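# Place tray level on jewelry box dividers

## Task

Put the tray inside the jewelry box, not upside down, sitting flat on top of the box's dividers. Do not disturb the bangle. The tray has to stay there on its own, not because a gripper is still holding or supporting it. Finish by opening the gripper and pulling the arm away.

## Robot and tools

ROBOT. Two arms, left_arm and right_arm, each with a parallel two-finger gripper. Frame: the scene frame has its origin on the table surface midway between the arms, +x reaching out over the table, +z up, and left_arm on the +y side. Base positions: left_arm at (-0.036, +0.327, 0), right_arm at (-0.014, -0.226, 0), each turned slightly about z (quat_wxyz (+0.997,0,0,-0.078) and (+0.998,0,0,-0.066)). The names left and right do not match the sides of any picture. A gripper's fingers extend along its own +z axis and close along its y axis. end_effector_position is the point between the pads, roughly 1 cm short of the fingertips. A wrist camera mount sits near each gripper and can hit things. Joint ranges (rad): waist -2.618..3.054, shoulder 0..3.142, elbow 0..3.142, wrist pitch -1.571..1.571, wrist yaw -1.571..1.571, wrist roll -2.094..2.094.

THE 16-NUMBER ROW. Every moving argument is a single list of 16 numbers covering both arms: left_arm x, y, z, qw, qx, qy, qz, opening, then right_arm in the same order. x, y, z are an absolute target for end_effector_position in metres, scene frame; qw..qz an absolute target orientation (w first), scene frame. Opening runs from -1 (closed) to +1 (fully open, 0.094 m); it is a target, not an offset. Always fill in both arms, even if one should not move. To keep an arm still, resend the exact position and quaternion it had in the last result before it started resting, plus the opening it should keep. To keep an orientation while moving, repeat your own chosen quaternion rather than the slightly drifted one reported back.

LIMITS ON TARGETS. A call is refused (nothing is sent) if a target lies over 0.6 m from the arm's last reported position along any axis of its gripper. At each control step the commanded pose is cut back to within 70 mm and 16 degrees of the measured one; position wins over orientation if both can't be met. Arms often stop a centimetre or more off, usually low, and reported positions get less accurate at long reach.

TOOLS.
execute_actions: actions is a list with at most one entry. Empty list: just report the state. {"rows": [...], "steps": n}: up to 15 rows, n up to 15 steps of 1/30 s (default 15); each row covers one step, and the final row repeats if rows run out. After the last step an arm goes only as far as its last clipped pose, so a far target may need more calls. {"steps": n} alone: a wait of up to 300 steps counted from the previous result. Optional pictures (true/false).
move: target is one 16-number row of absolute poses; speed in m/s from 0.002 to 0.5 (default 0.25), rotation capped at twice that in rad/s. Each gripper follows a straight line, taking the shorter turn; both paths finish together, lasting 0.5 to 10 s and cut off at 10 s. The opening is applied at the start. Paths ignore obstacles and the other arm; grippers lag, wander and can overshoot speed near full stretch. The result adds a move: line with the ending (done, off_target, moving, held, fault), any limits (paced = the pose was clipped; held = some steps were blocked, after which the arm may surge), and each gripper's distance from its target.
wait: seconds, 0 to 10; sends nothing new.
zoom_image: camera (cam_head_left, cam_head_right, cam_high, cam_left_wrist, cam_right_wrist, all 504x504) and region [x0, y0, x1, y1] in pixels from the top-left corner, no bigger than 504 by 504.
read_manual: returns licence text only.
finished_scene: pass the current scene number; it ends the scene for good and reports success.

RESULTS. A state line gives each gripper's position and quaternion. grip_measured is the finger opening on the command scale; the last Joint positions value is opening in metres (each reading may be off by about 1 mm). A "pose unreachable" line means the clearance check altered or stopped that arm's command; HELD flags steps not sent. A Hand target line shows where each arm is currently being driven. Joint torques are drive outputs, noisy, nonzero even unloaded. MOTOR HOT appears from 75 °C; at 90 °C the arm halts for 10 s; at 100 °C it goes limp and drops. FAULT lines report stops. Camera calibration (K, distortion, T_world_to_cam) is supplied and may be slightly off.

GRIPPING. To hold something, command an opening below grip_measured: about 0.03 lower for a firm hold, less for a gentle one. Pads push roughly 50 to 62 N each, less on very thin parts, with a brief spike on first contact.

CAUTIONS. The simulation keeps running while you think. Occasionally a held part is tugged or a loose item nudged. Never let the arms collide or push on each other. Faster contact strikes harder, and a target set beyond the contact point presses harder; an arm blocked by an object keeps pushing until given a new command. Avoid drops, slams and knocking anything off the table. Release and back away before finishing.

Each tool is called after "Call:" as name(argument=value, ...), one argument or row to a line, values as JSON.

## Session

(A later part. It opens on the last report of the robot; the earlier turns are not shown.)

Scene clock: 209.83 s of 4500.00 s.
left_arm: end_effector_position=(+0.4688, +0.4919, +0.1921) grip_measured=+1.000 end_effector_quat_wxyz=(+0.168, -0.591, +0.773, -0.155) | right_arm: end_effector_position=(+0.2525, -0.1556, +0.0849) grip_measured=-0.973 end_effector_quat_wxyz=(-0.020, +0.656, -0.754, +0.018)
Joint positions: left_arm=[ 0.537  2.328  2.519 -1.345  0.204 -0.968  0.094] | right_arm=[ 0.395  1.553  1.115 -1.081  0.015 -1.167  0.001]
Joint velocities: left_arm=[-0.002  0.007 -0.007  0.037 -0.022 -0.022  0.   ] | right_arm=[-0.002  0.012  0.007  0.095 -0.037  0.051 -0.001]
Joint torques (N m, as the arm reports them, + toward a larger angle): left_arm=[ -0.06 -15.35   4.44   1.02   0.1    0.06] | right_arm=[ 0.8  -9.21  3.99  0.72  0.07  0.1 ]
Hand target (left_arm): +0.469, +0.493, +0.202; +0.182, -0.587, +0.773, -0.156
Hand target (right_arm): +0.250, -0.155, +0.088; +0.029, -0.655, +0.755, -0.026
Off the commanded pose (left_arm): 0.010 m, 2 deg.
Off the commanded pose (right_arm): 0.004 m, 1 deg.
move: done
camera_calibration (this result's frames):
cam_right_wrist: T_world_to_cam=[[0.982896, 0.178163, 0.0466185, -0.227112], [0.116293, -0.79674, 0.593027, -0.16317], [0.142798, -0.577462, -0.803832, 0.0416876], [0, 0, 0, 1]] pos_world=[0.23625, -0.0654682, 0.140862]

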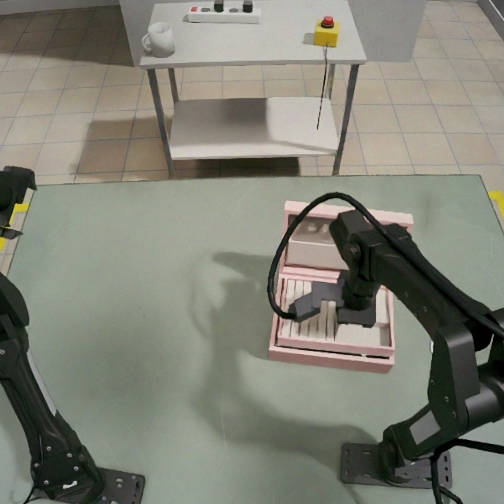

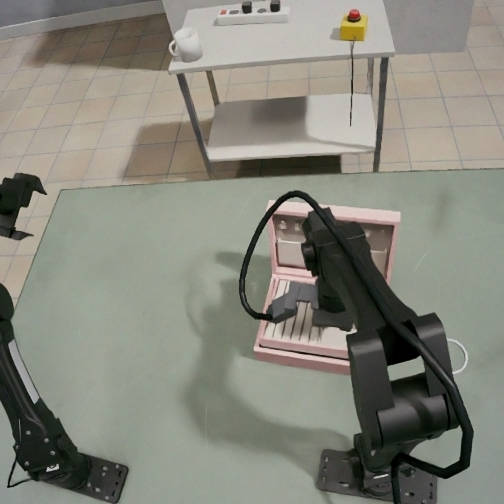

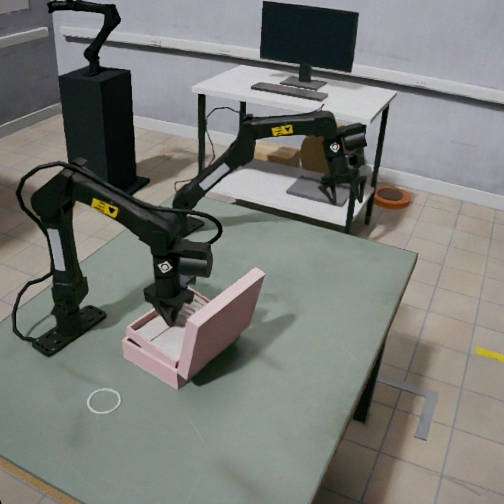

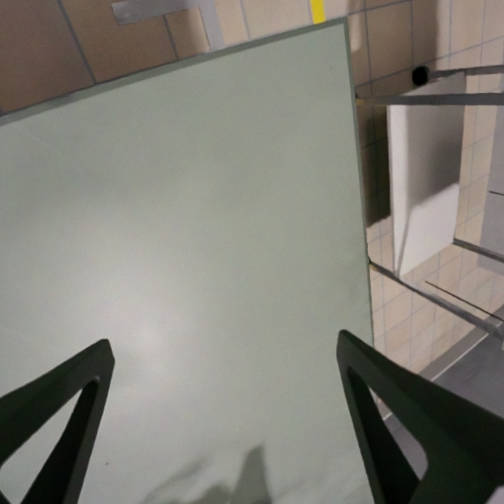

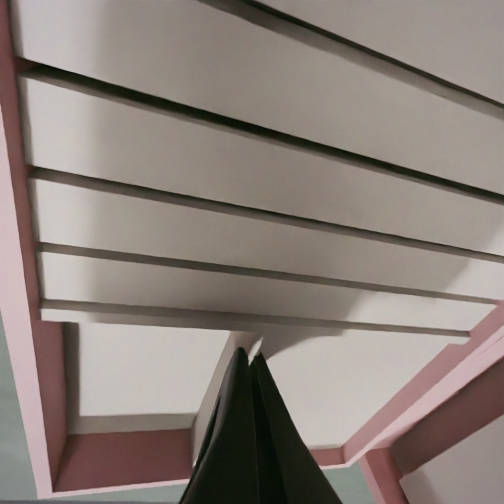

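Call:
move(
  target=[0.469,0.493,0.202,0.182,-0.587,0.773,-0.156,1,0.25,-0.147,0.078,0.09,-0.652,0.75,-0.06,-0.99],
  speed=0.015,
)

Call:
zoom_image(
  camera="cam_high",
  region=[100, 260, 280, 400],
)

Call:
zoom_image(
  camera="cam_head_left",
  region=[250, 240, 430, 390],
)

Scene clock: 222.40 s of 4500.00 s.
left_arm: end_effector_position=(+0.4688, +0.4919, +0.1921) grip_measured=+1.000 end_effector_quat_wxyz=(+0.168, -0.591, +0.773, -0.155) | right_arm: end_effector_position=(+0.2489, -0.1504, +0.0747) grip_measured=-0.973 end_effector_quat_wxyz=(-0.072, +0.654, -0.751, +0.055)
Joint positions: left_arm=[ 0.537  2.328  2.519 -1.345  0.204 -0.968  0.094] | right_arm=[ 0.435  1.438  0.953 -0.91   0.043 -1.132  0.001]
Joint velocities: left_arm=[ 0.002  0.007 -0.002 -0.022  0.022 -0.022  0.   ] | right_arm=[ 0.007  0.012 -0.027  0.051  0.007 -0.037  0.   ]
Joint torques (N m, as the arm reports them, + toward a larger angle): left_arm=[ -0.04 -15.36   4.45   1.02   0.09   0.06] | right_arm=[ 0.97 -8.07  4.42  1.09  0.03  0.06]
Hand target (left_arm): +0.469, +0.493, +0.202; +0.182, -0.587, +0.773, -0.156
Hand target (right_arm): +0.250, -0.147, +0.078; +0.089, -0.652, +0.751, -0.061
Off the commanded pose (left_arm): 0.010 m, 2 deg.
Off the commanded pose (right_arm): 0.005 m, 2 deg.
After step 90, 3.87 s passed at rest.
move: done
camera_calibration (this result's frames):
cam_right_wrist: T_world_to_cam=[[0.968792, 0.177989, 0.172519, -0.22999], [0.0420744, -0.803967, 0.593184, -0.135243], [0.24428, -0.567413, -0.786365, 0.0118917], [0, 0, 0, 1]] pos_world=[0.225597, -0.0610479, 0.129253]

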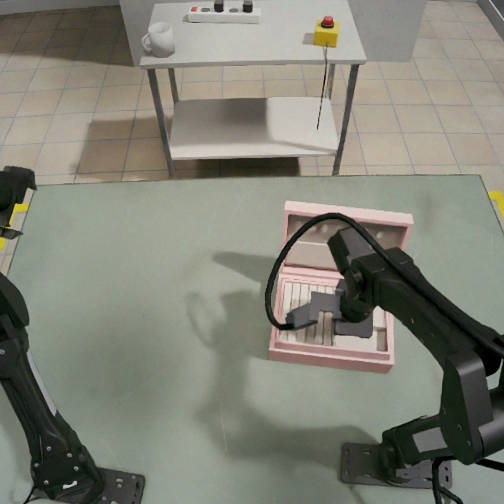

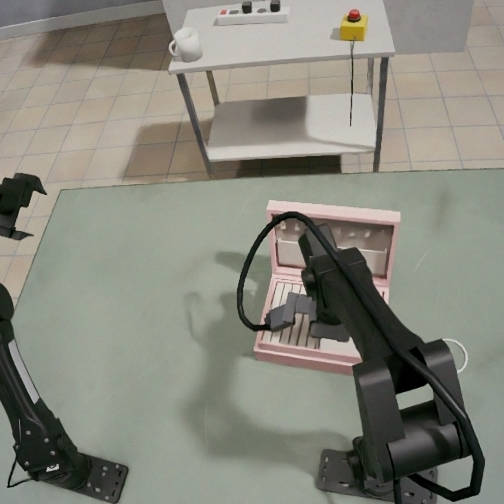

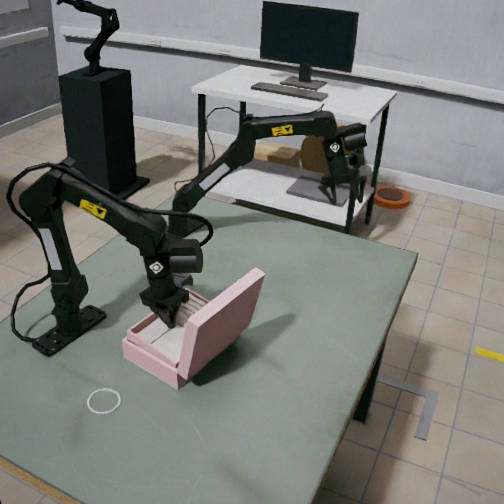

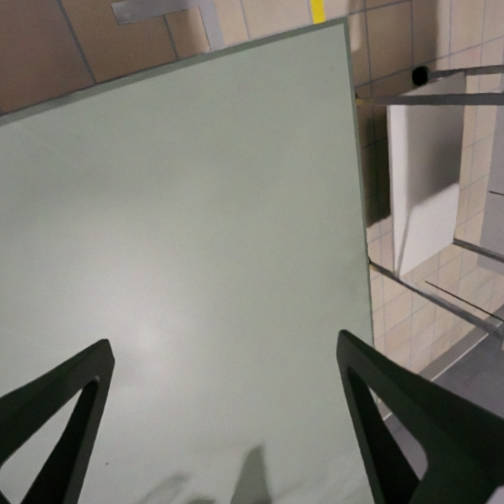

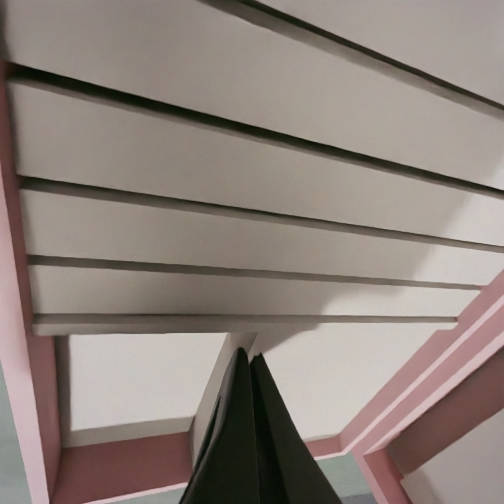

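Region (100, 260, 280, 400) of cam_high's 504x504 image, scaled by 2.800, with more detail than that image has.

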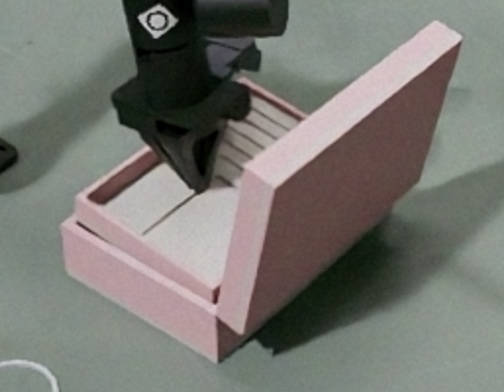

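Region (250, 240, 430, 390) of cam_head_left's 504x504 image, scaled by 2.800, with more detail than that image has.

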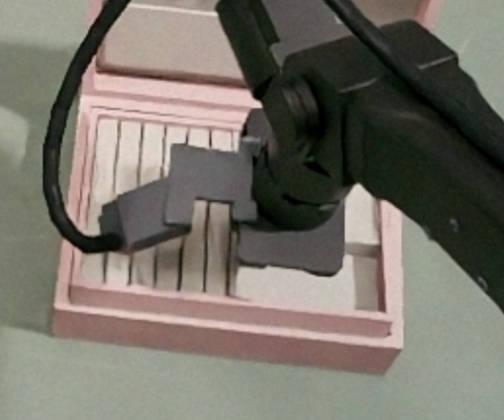

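Front rim fully visible now; lower.

Call:
move(
  target=[0.469,0.493,0.202,0.182,-0.587,0.773,-0.156,1,0.251,-0.149,0.05,0.09,-0.652,0.75,-0.06,-0.99],
  speed=0.01,
)

Call:
zoom_image(
  camera="cam_high",
  region=[100, 260, 280, 400],
)

Call:
zoom_image(
  camera="cam_head_left",
  region=[250, 240, 430, 390],
)

Scene clock: 231.17 s of 4500.00 s.
left_arm: end_effector_position=(+0.4688, +0.4919, +0.1921) grip_measured=+1.000 end_effector_quat_wxyz=(+0.168, -0.591, +0.773, -0.155) | right_arm: end_effector_position=(+0.2503, -0.1502, +0.0718) grip_measured=-0.973 end_effector_quat_wxyz=(-0.090, +0.652, -0.750, +0.063)
Joint positions: left_arm=[ 0.537  2.328  2.519 -1.345  0.204 -0.968  0.094] | right_arm=[ 0.435  1.409  0.909 -0.854  0.043 -1.132  0.001]
Joint velocities: left_arm=[ 0.002 -0.012  0.007  0.007 -0.007  0.051  0.   ] | right_arm=[ 0.002 -0.002  0.007  0.081 -0.066 -0.081  0.   ]
Joint torques (N m, as the arm reports them, + toward a larger angle): left_arm=[ -0.08 -15.38   4.43   1.02   0.09   0.06] | right_arm=[ 0.05 -3.38  1.32  1.78 -0.03  0.  ]
Hand target (left_arm): +0.469, +0.493, +0.202; +0.182, -0.587, +0.773, -0.156
Hand target (right_arm): +0.249, -0.150, +0.052; +0.089, -0.652, +0.750, -0.060
Off the commanded pose (left_arm): 0.010 m, 2 deg.
Off the commanded pose (right_arm): 0.022 m, 0 deg.
After step 90, 3.07 s passed at rest.
move: off_target (right_arm)
camera_calibration (this result's frames):
cam_right_wrist: T_world_to_cam=[[0.961279, 0.175631, 0.21236, -0.232229], [0.018875, -0.810751, 0.585087, -0.127989], [0.27493, -0.558423, -0.782673, 0.00286979], [0, 0, 0, 1]] pos_world=[0.224863, -0.0613783, 0.126447]

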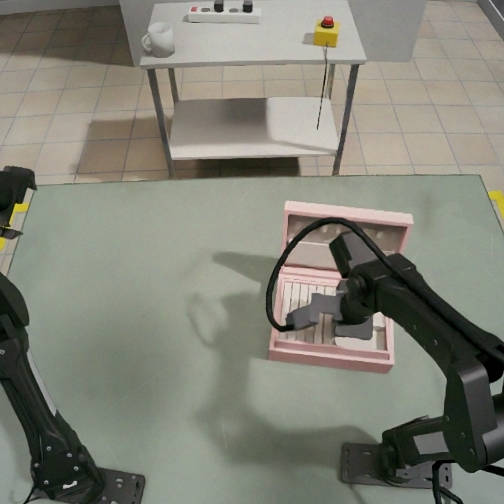

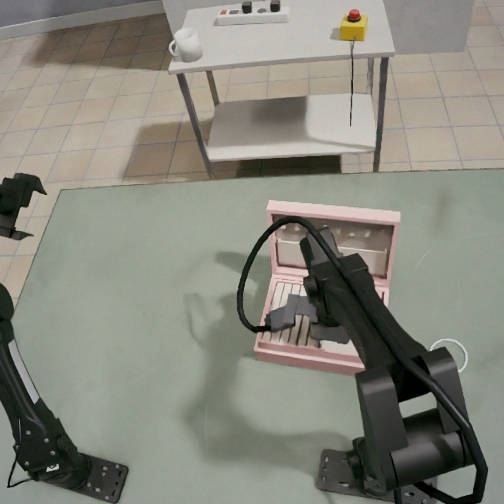

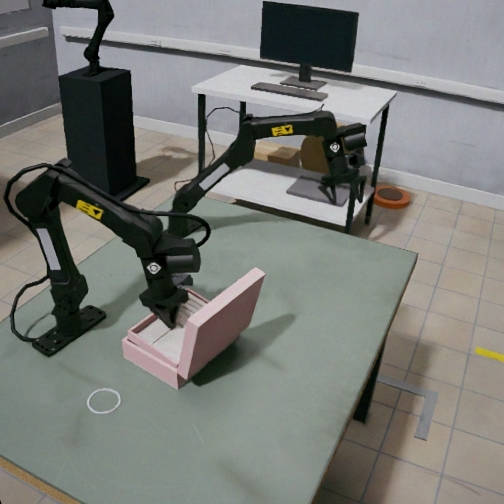

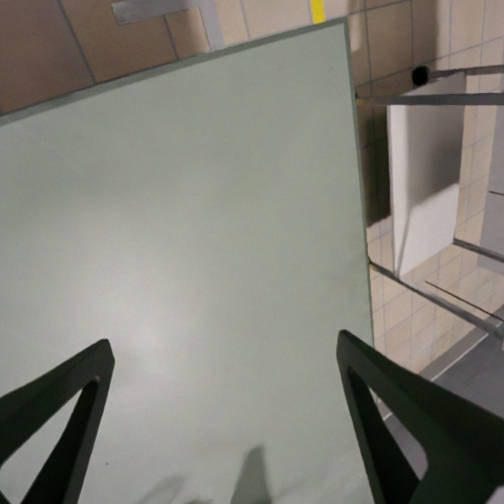

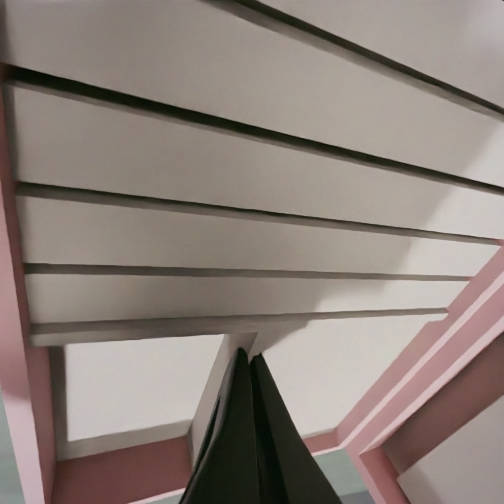

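Region (100, 260, 280, 400) of cam_high's 504x504 image, scaled by 2.800, with more detail than that image has.

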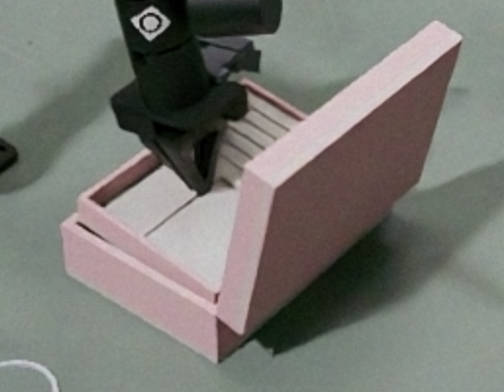

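Region (250, 240, 430, 390) of cam_head_left's 504x504 image, scaled by 2.800, with more detail than that image has.

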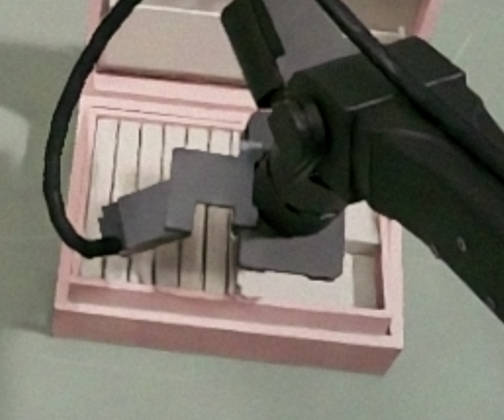

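Call:
move(
  target=[0.469,0.493,0.202,0.182,-0.587,0.773,-0.156,1,0.251,-0.163,0.066,0.09,-0.652,0.75,-0.06,-0.99],
  speed=0.01,
)

Call:
zoom_image(
  camera="cam_high",
  region=[100, 260, 280, 400],
)

Call:
zoom_image(
  camera="cam_head_left",
  region=[260, 280, 410, 380],
)

Scene clock: 250.83 s of 4500.00 s.
left_arm: end_effector_position=(+0.4688, +0.4919, +0.1921) grip_measured=+1.000 end_effector_quat_wxyz=(+0.168, -0.591, +0.773, -0.155) | right_arm: end_effector_position=(+0.2520, -0.1569, +0.0705) grip_measured=-0.973 end_effector_quat_wxyz=(-0.096, +0.654, -0.748, +0.056)
Joint positions: left_arm=[ 0.537  2.328  2.519 -1.345  0.204 -0.968  0.094] | right_arm=[ 0.392  1.406  0.9   -0.844  0.016 -1.177  0.001]
Joint velocities: left_arm=[-0.012 -0.017  0.002 -0.051  0.051 -0.037  0.   ] | right_arm=[ 0.007  0.002 -0.007  0.007  0.007 -0.007  0.   ]
Joint torques (N m, as the arm reports them, + toward a larger angle): left_arm=[ -0.05 -15.38   4.44   1.02   0.09   0.05] | right_arm=[-1.3  -5.39  4.55  1.02  0.12 -0.09]
Hand target (left_arm): +0.469, +0.493, +0.202; +0.182, -0.587, +0.773, -0.156
Hand target (right_arm): +0.251, -0.163, +0.066; +0.090, -0.652, +0.750, -0.060
Off the commanded pose (left_arm): 0.010 m, 2 deg.
Off the commanded pose (right_arm): 0.008 m, 1 deg.
After step 90, 15.00 s passed at rest.
move: done
camera_calibration (this result's frames):
cam_right_wrist: T_world_to_cam=[[0.960202, 0.178791, 0.214583, -0.231831], [0.0252262, -0.820643, 0.570884, -0.134848], [0.278165, -0.54275, -0.792494, -0.0000576124], [0, 0, 0, 1]] pos_world=[0.226023, -0.0692441, 0.126684]

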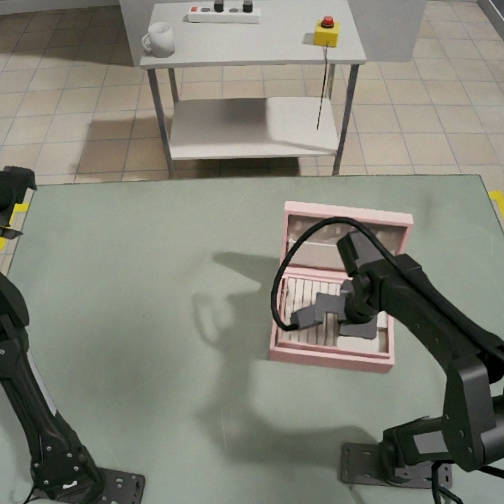

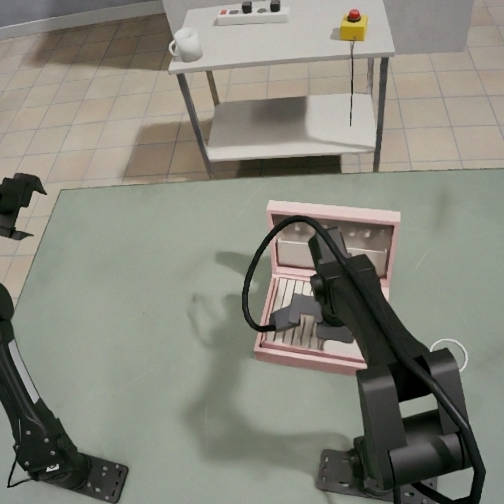

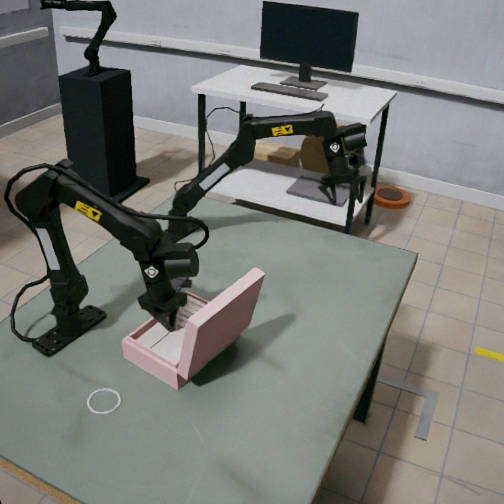

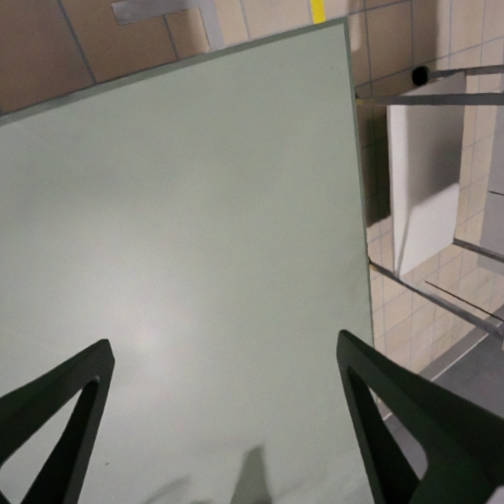

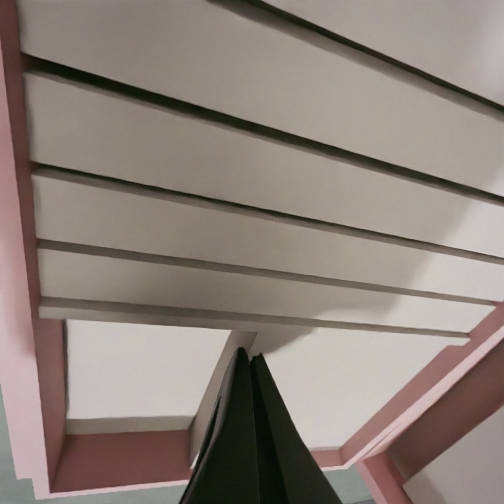

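Region (100, 260, 280, 400) of cam_high's 504x504 image, scaled by 2.800, with more detail than that image has.

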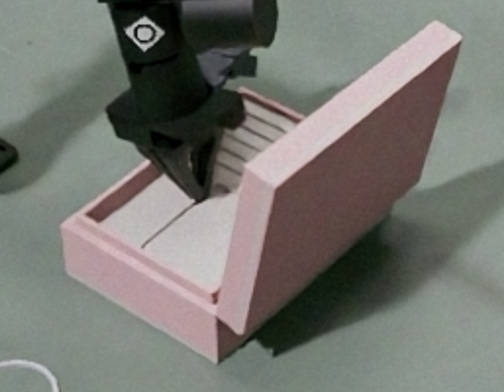

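Region (260, 280, 410, 380) of cam_head_left's 504x504 image, scaled by 3.360, with more detail than that image has.

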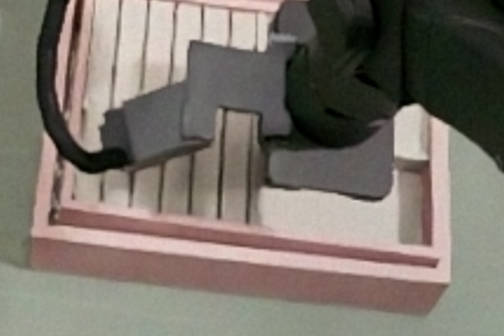

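It's in. Lower, release.

Call:
move(
  target=[0.469,0.493,0.202,0.182,-0.587,0.773,-0.156,1,0.251,-0.158,0.052,0.09,-0.652,0.75,-0.06,-0.99],
  speed=0.01,
)

Call:
move(
  target=[0.469,0.493,0.202,0.182,-0.587,0.773,-0.156,1,0.251,-0.158,0.062,0.09,-0.652,0.75,-0.06,-0.5],
  speed=0.02,
)

Call:
move(
  target=[0.469,0.493,0.202,0.182,-0.587,0.773,-0.156,1,0.18,-0.24,0.22,0.09,-0.652,0.75,-0.06,-0.5],
  speed=0.1,
)

Call:
zoom_image(
  camera="cam_high",
  region=[100, 260, 280, 400],
)

Call:
zoom_image(
  camera="cam_head_left",
  region=[250, 240, 430, 390],
)

Scene clock: 263.73 s of 4500.00 s.
left_arm: end_effector_position=(+0.4688, +0.4919, +0.1921) grip_measured=+1.000 end_effector_quat_wxyz=(+0.168, -0.591, +0.773, -0.155) | right_arm: end_effector_position=(+0.2532, -0.1566, +0.0627) grip_measured=-0.973 end_effector_quat_wxyz=(-0.098, +0.654, -0.748, +0.057)
Joint positions: left_arm=[ 0.537  2.328  2.519 -1.345  0.204 -0.968  0.094] | right_arm=[ 0.392  1.414  0.874 -0.803  0.016 -1.178  0.001]
Joint velocities: left_arm=[-0.002 -0.002 -0.002 -0.037 -0.037 -0.066  0.   ] | right_arm=[-0.022 -0.012  0.017 -0.051  0.022 -0.051  0.   ]
Joint torques (N m, as the arm reports them, + toward a larger angle): left_arm=[ -0.01 -15.36   4.46   1.02   0.09   0.06] | right_arm=[ 0.56 -4.2   3.53  1.28  0.16  0.1 ]
Hand target (left_arm): +0.469, +0.493, +0.202; +0.182, -0.587, +0.773, -0.156
Hand target (right_arm): +0.251, -0.158, +0.052; +0.090, -0.652, +0.750, -0.060
Off the commanded pose (left_arm): 0.010 m, 2 deg.
Off the commanded pose (right_arm): 0.011 m, 1 deg.
After step 90, 7.83 s passed at rest.
move: off_target (right_arm)
camera_calibration (this result's frames):
cam_right_wrist: T_world_to_cam=[[0.95893, 0.178846, 0.220152, -0.231345], [0.0223691, -0.821429, 0.569872, -0.129498], [0.282758, -0.541543, -0.791694, -0.00742903], [0, 0, 0, 1]] pos_world=[0.226841, -0.0690217, 0.118847]

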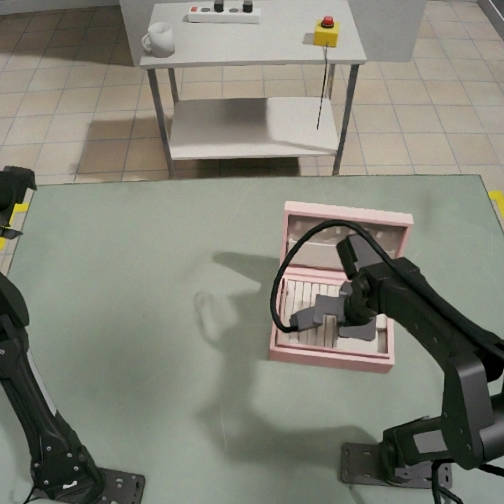

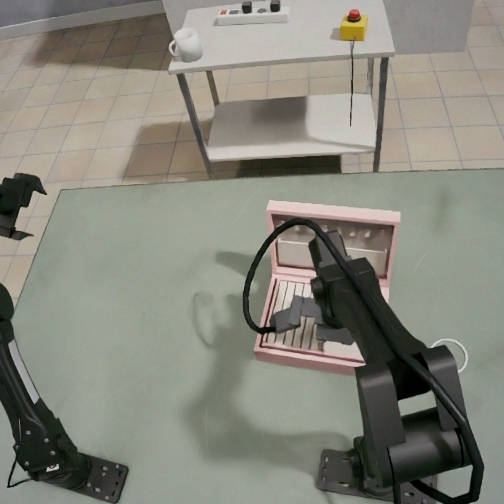

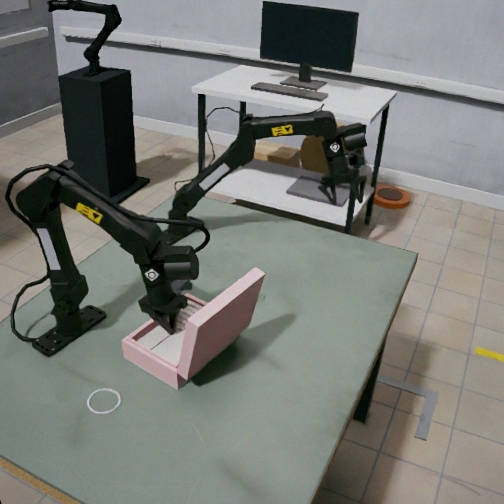

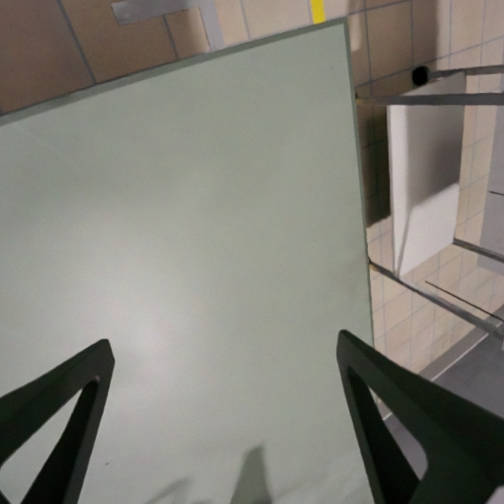

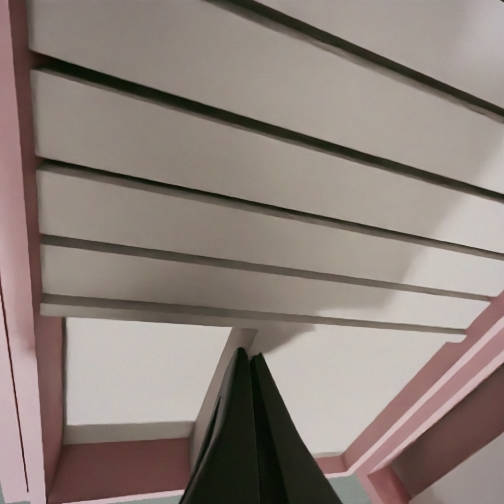

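Scene clock: 264.67 s of 4500.00 s.
left_arm: end_effector_position=(+0.4688, +0.4919, +0.1921) grip_measured=+1.000 end_effector_quat_wxyz=(+0.168, -0.591, +0.773, -0.155) | right_arm: end_effector_position=(+0.2536, -0.1581, +0.0627) grip_measured=-0.501 end_effector_quat_wxyz=(-0.096, +0.654, -0.748, +0.061)
Joint positions: left_arm=[ 0.537  2.328  2.519 -1.345  0.204 -0.968  0.094] | right_arm=[ 0.392  1.414  0.874 -0.803  0.025 -1.178  0.023]
Joint velocities: left_arm=[ 0.002 -0.002  0.007  0.022 -0.007 -0.022  0.   ] | right_arm=[ 0.002 -0.002 -0.002 -0.051 -0.066 -0.022  0.   ]
Joint torques (N m, as the arm reports them, + toward a larger angle): left_arm=[ -0.06 -15.33   4.44   1.03   0.09   0.05] | right_arm=[ 0.45 -5.23  5.76  0.82  0.07  0.11]
Hand target (left_arm): +0.469, +0.493, +0.202; +0.182, -0.587, +0.773, -0.156
Hand target (right_arm): +0.251, -0.158, +0.062; +0.090, -0.652, +0.750, -0.060
Off the commanded pose (left_arm): 0.010 m, 2 deg.
Off the commanded pose (right_arm): 0.003 m, 1 deg.
move: done
camera_calibration (this result's frames):
cam_right_wrist: T_world_to_cam=[[0.958798, 0.17877, 0.22079, -0.23148], [0.0194849, -0.816736, 0.576683, -0.129721], [0.283421, -0.54862, -0.786568, -0.00994378], [0, 0, 0, 1]] pos_world=[0.227288, -0.0700215, 0.118095]

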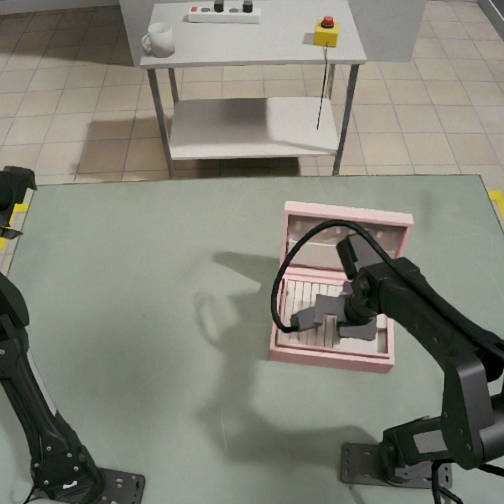

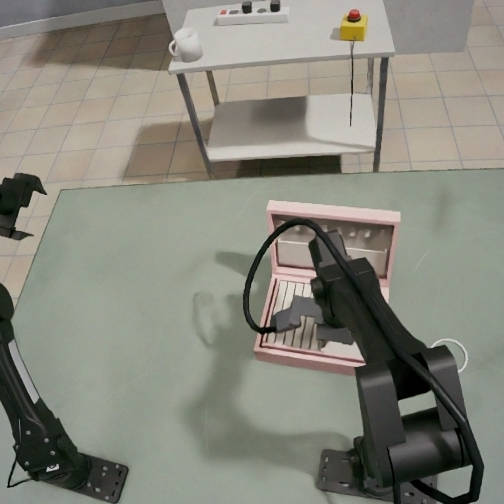

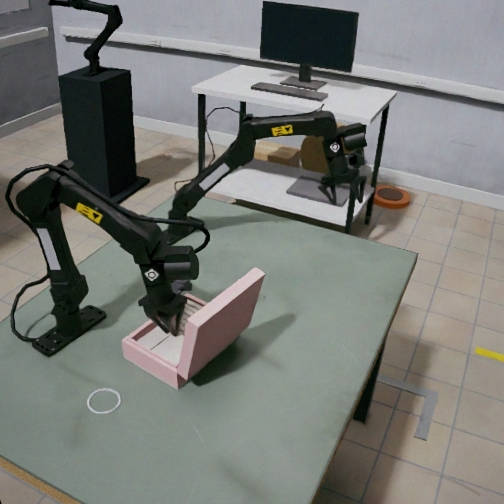

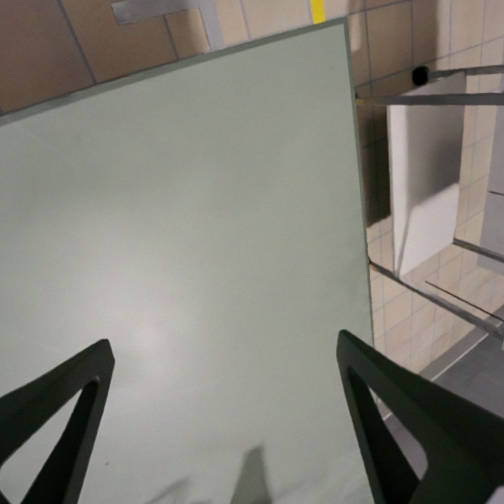

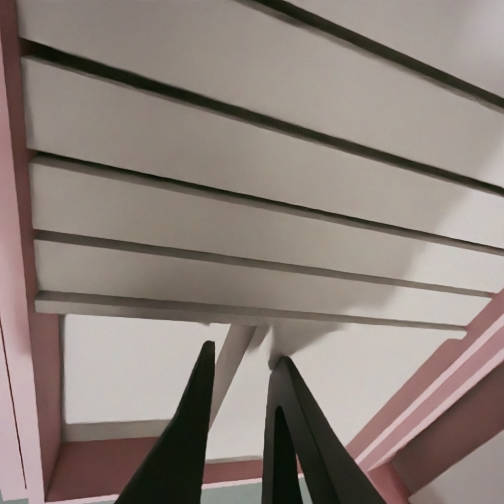

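Scene clock: 267.17 s of 4500.00 s.
left_arm: end_effector_position=(+0.4688, +0.4919, +0.1921) grip_measured=+1.000 end_effector_quat_wxyz=(+0.168, -0.591, +0.773, -0.155) | right_arm: end_effector_position=(+0.1838, -0.2436, +0.2080) grip_measured=-0.501 end_effector_quat_wxyz=(-0.071, +0.653, -0.752, +0.056)
Joint positions: left_arm=[ 0.537  2.328  2.519 -1.345  0.204 -0.968  0.094] | right_arm=[ 0.009  1.176  1.301 -1.517 -0.031 -1.55   0.023]
Joint velocities: left_arm=[-0.022  0.002 -0.022 -0.022 -0.022  0.022  0.   ] | right_arm=[-0.002 -0.012  0.002 -0.037  0.037  0.051 -0.   ]
Joint torques (N m, as the arm reports them, + toward a larger angle): left_arm=[ -0.04 -15.37   4.47   1.03   0.09   0.06] | right_arm=[-0.94 -4.1   7.69  0.64 -0.24 -0.09]
Hand target (left_arm): +0.469, +0.493, +0.202; +0.182, -0.587, +0.773, -0.156
Hand target (right_arm): +0.181, -0.241, +0.220; +0.088, -0.652, +0.750, -0.061
Off the commanded pose (left_arm): 0.010 m, 2 deg.
Off the commanded pose (right_arm): 0.013 m, 2 deg.
move: off_target (right_arm)
camera_calibration (this result's frames):
cam_right_wrist: T_world_to_cam=[[0.968985, 0.176359, 0.173106, -0.173865], [0.0397345, -0.802572, 0.595231, -0.286111], [0.243904, -0.569891, -0.784688, 0.0788596], [0, 0, 0, 1]] pos_world=[0.160607, -0.15402, 0.262279]

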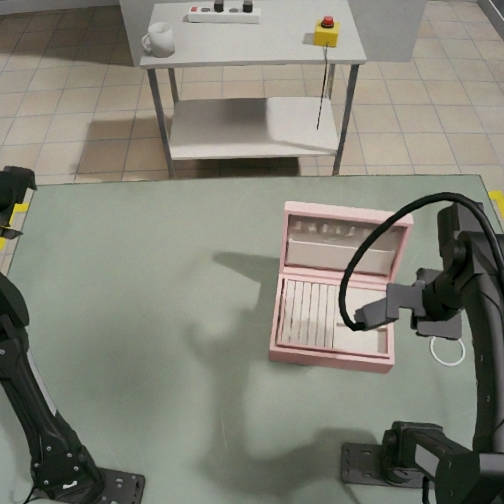

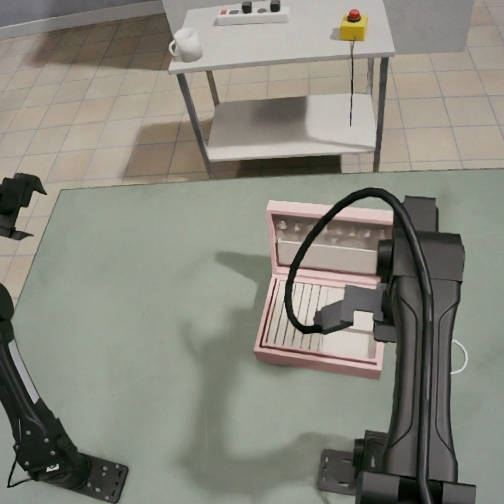

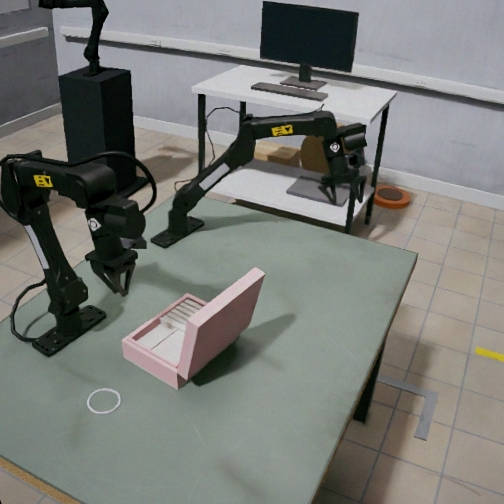

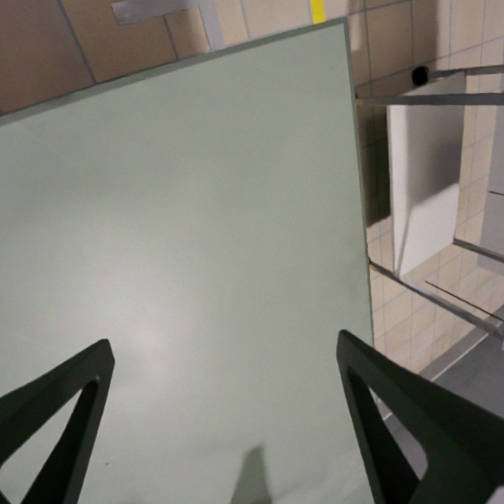

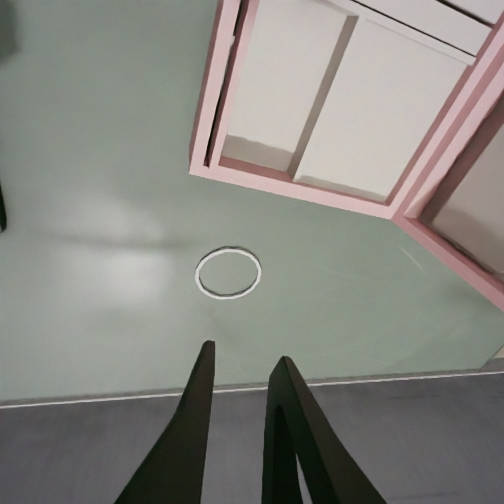

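Region (100, 260, 280, 400) of cam_high's 504x504 image, scaled by 2.800, with more detail than that image has.

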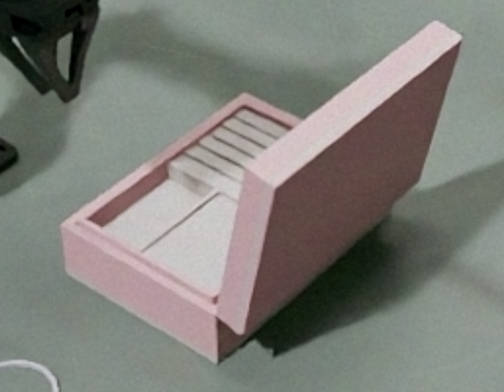

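Region (250, 240, 430, 390) of cam_head_left's 504x504 image, scaled by 2.800, with more detail than that image has.

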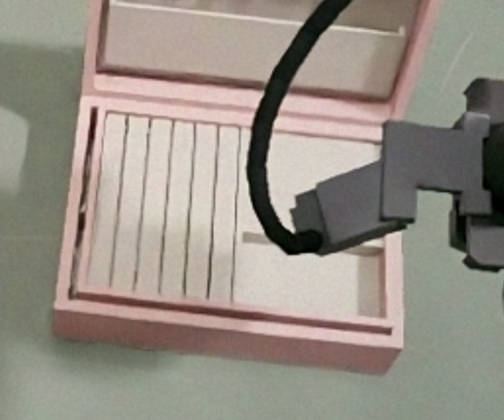

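Call:
finished_scene(
  scene=1,
)

The scene is finished: the task was done.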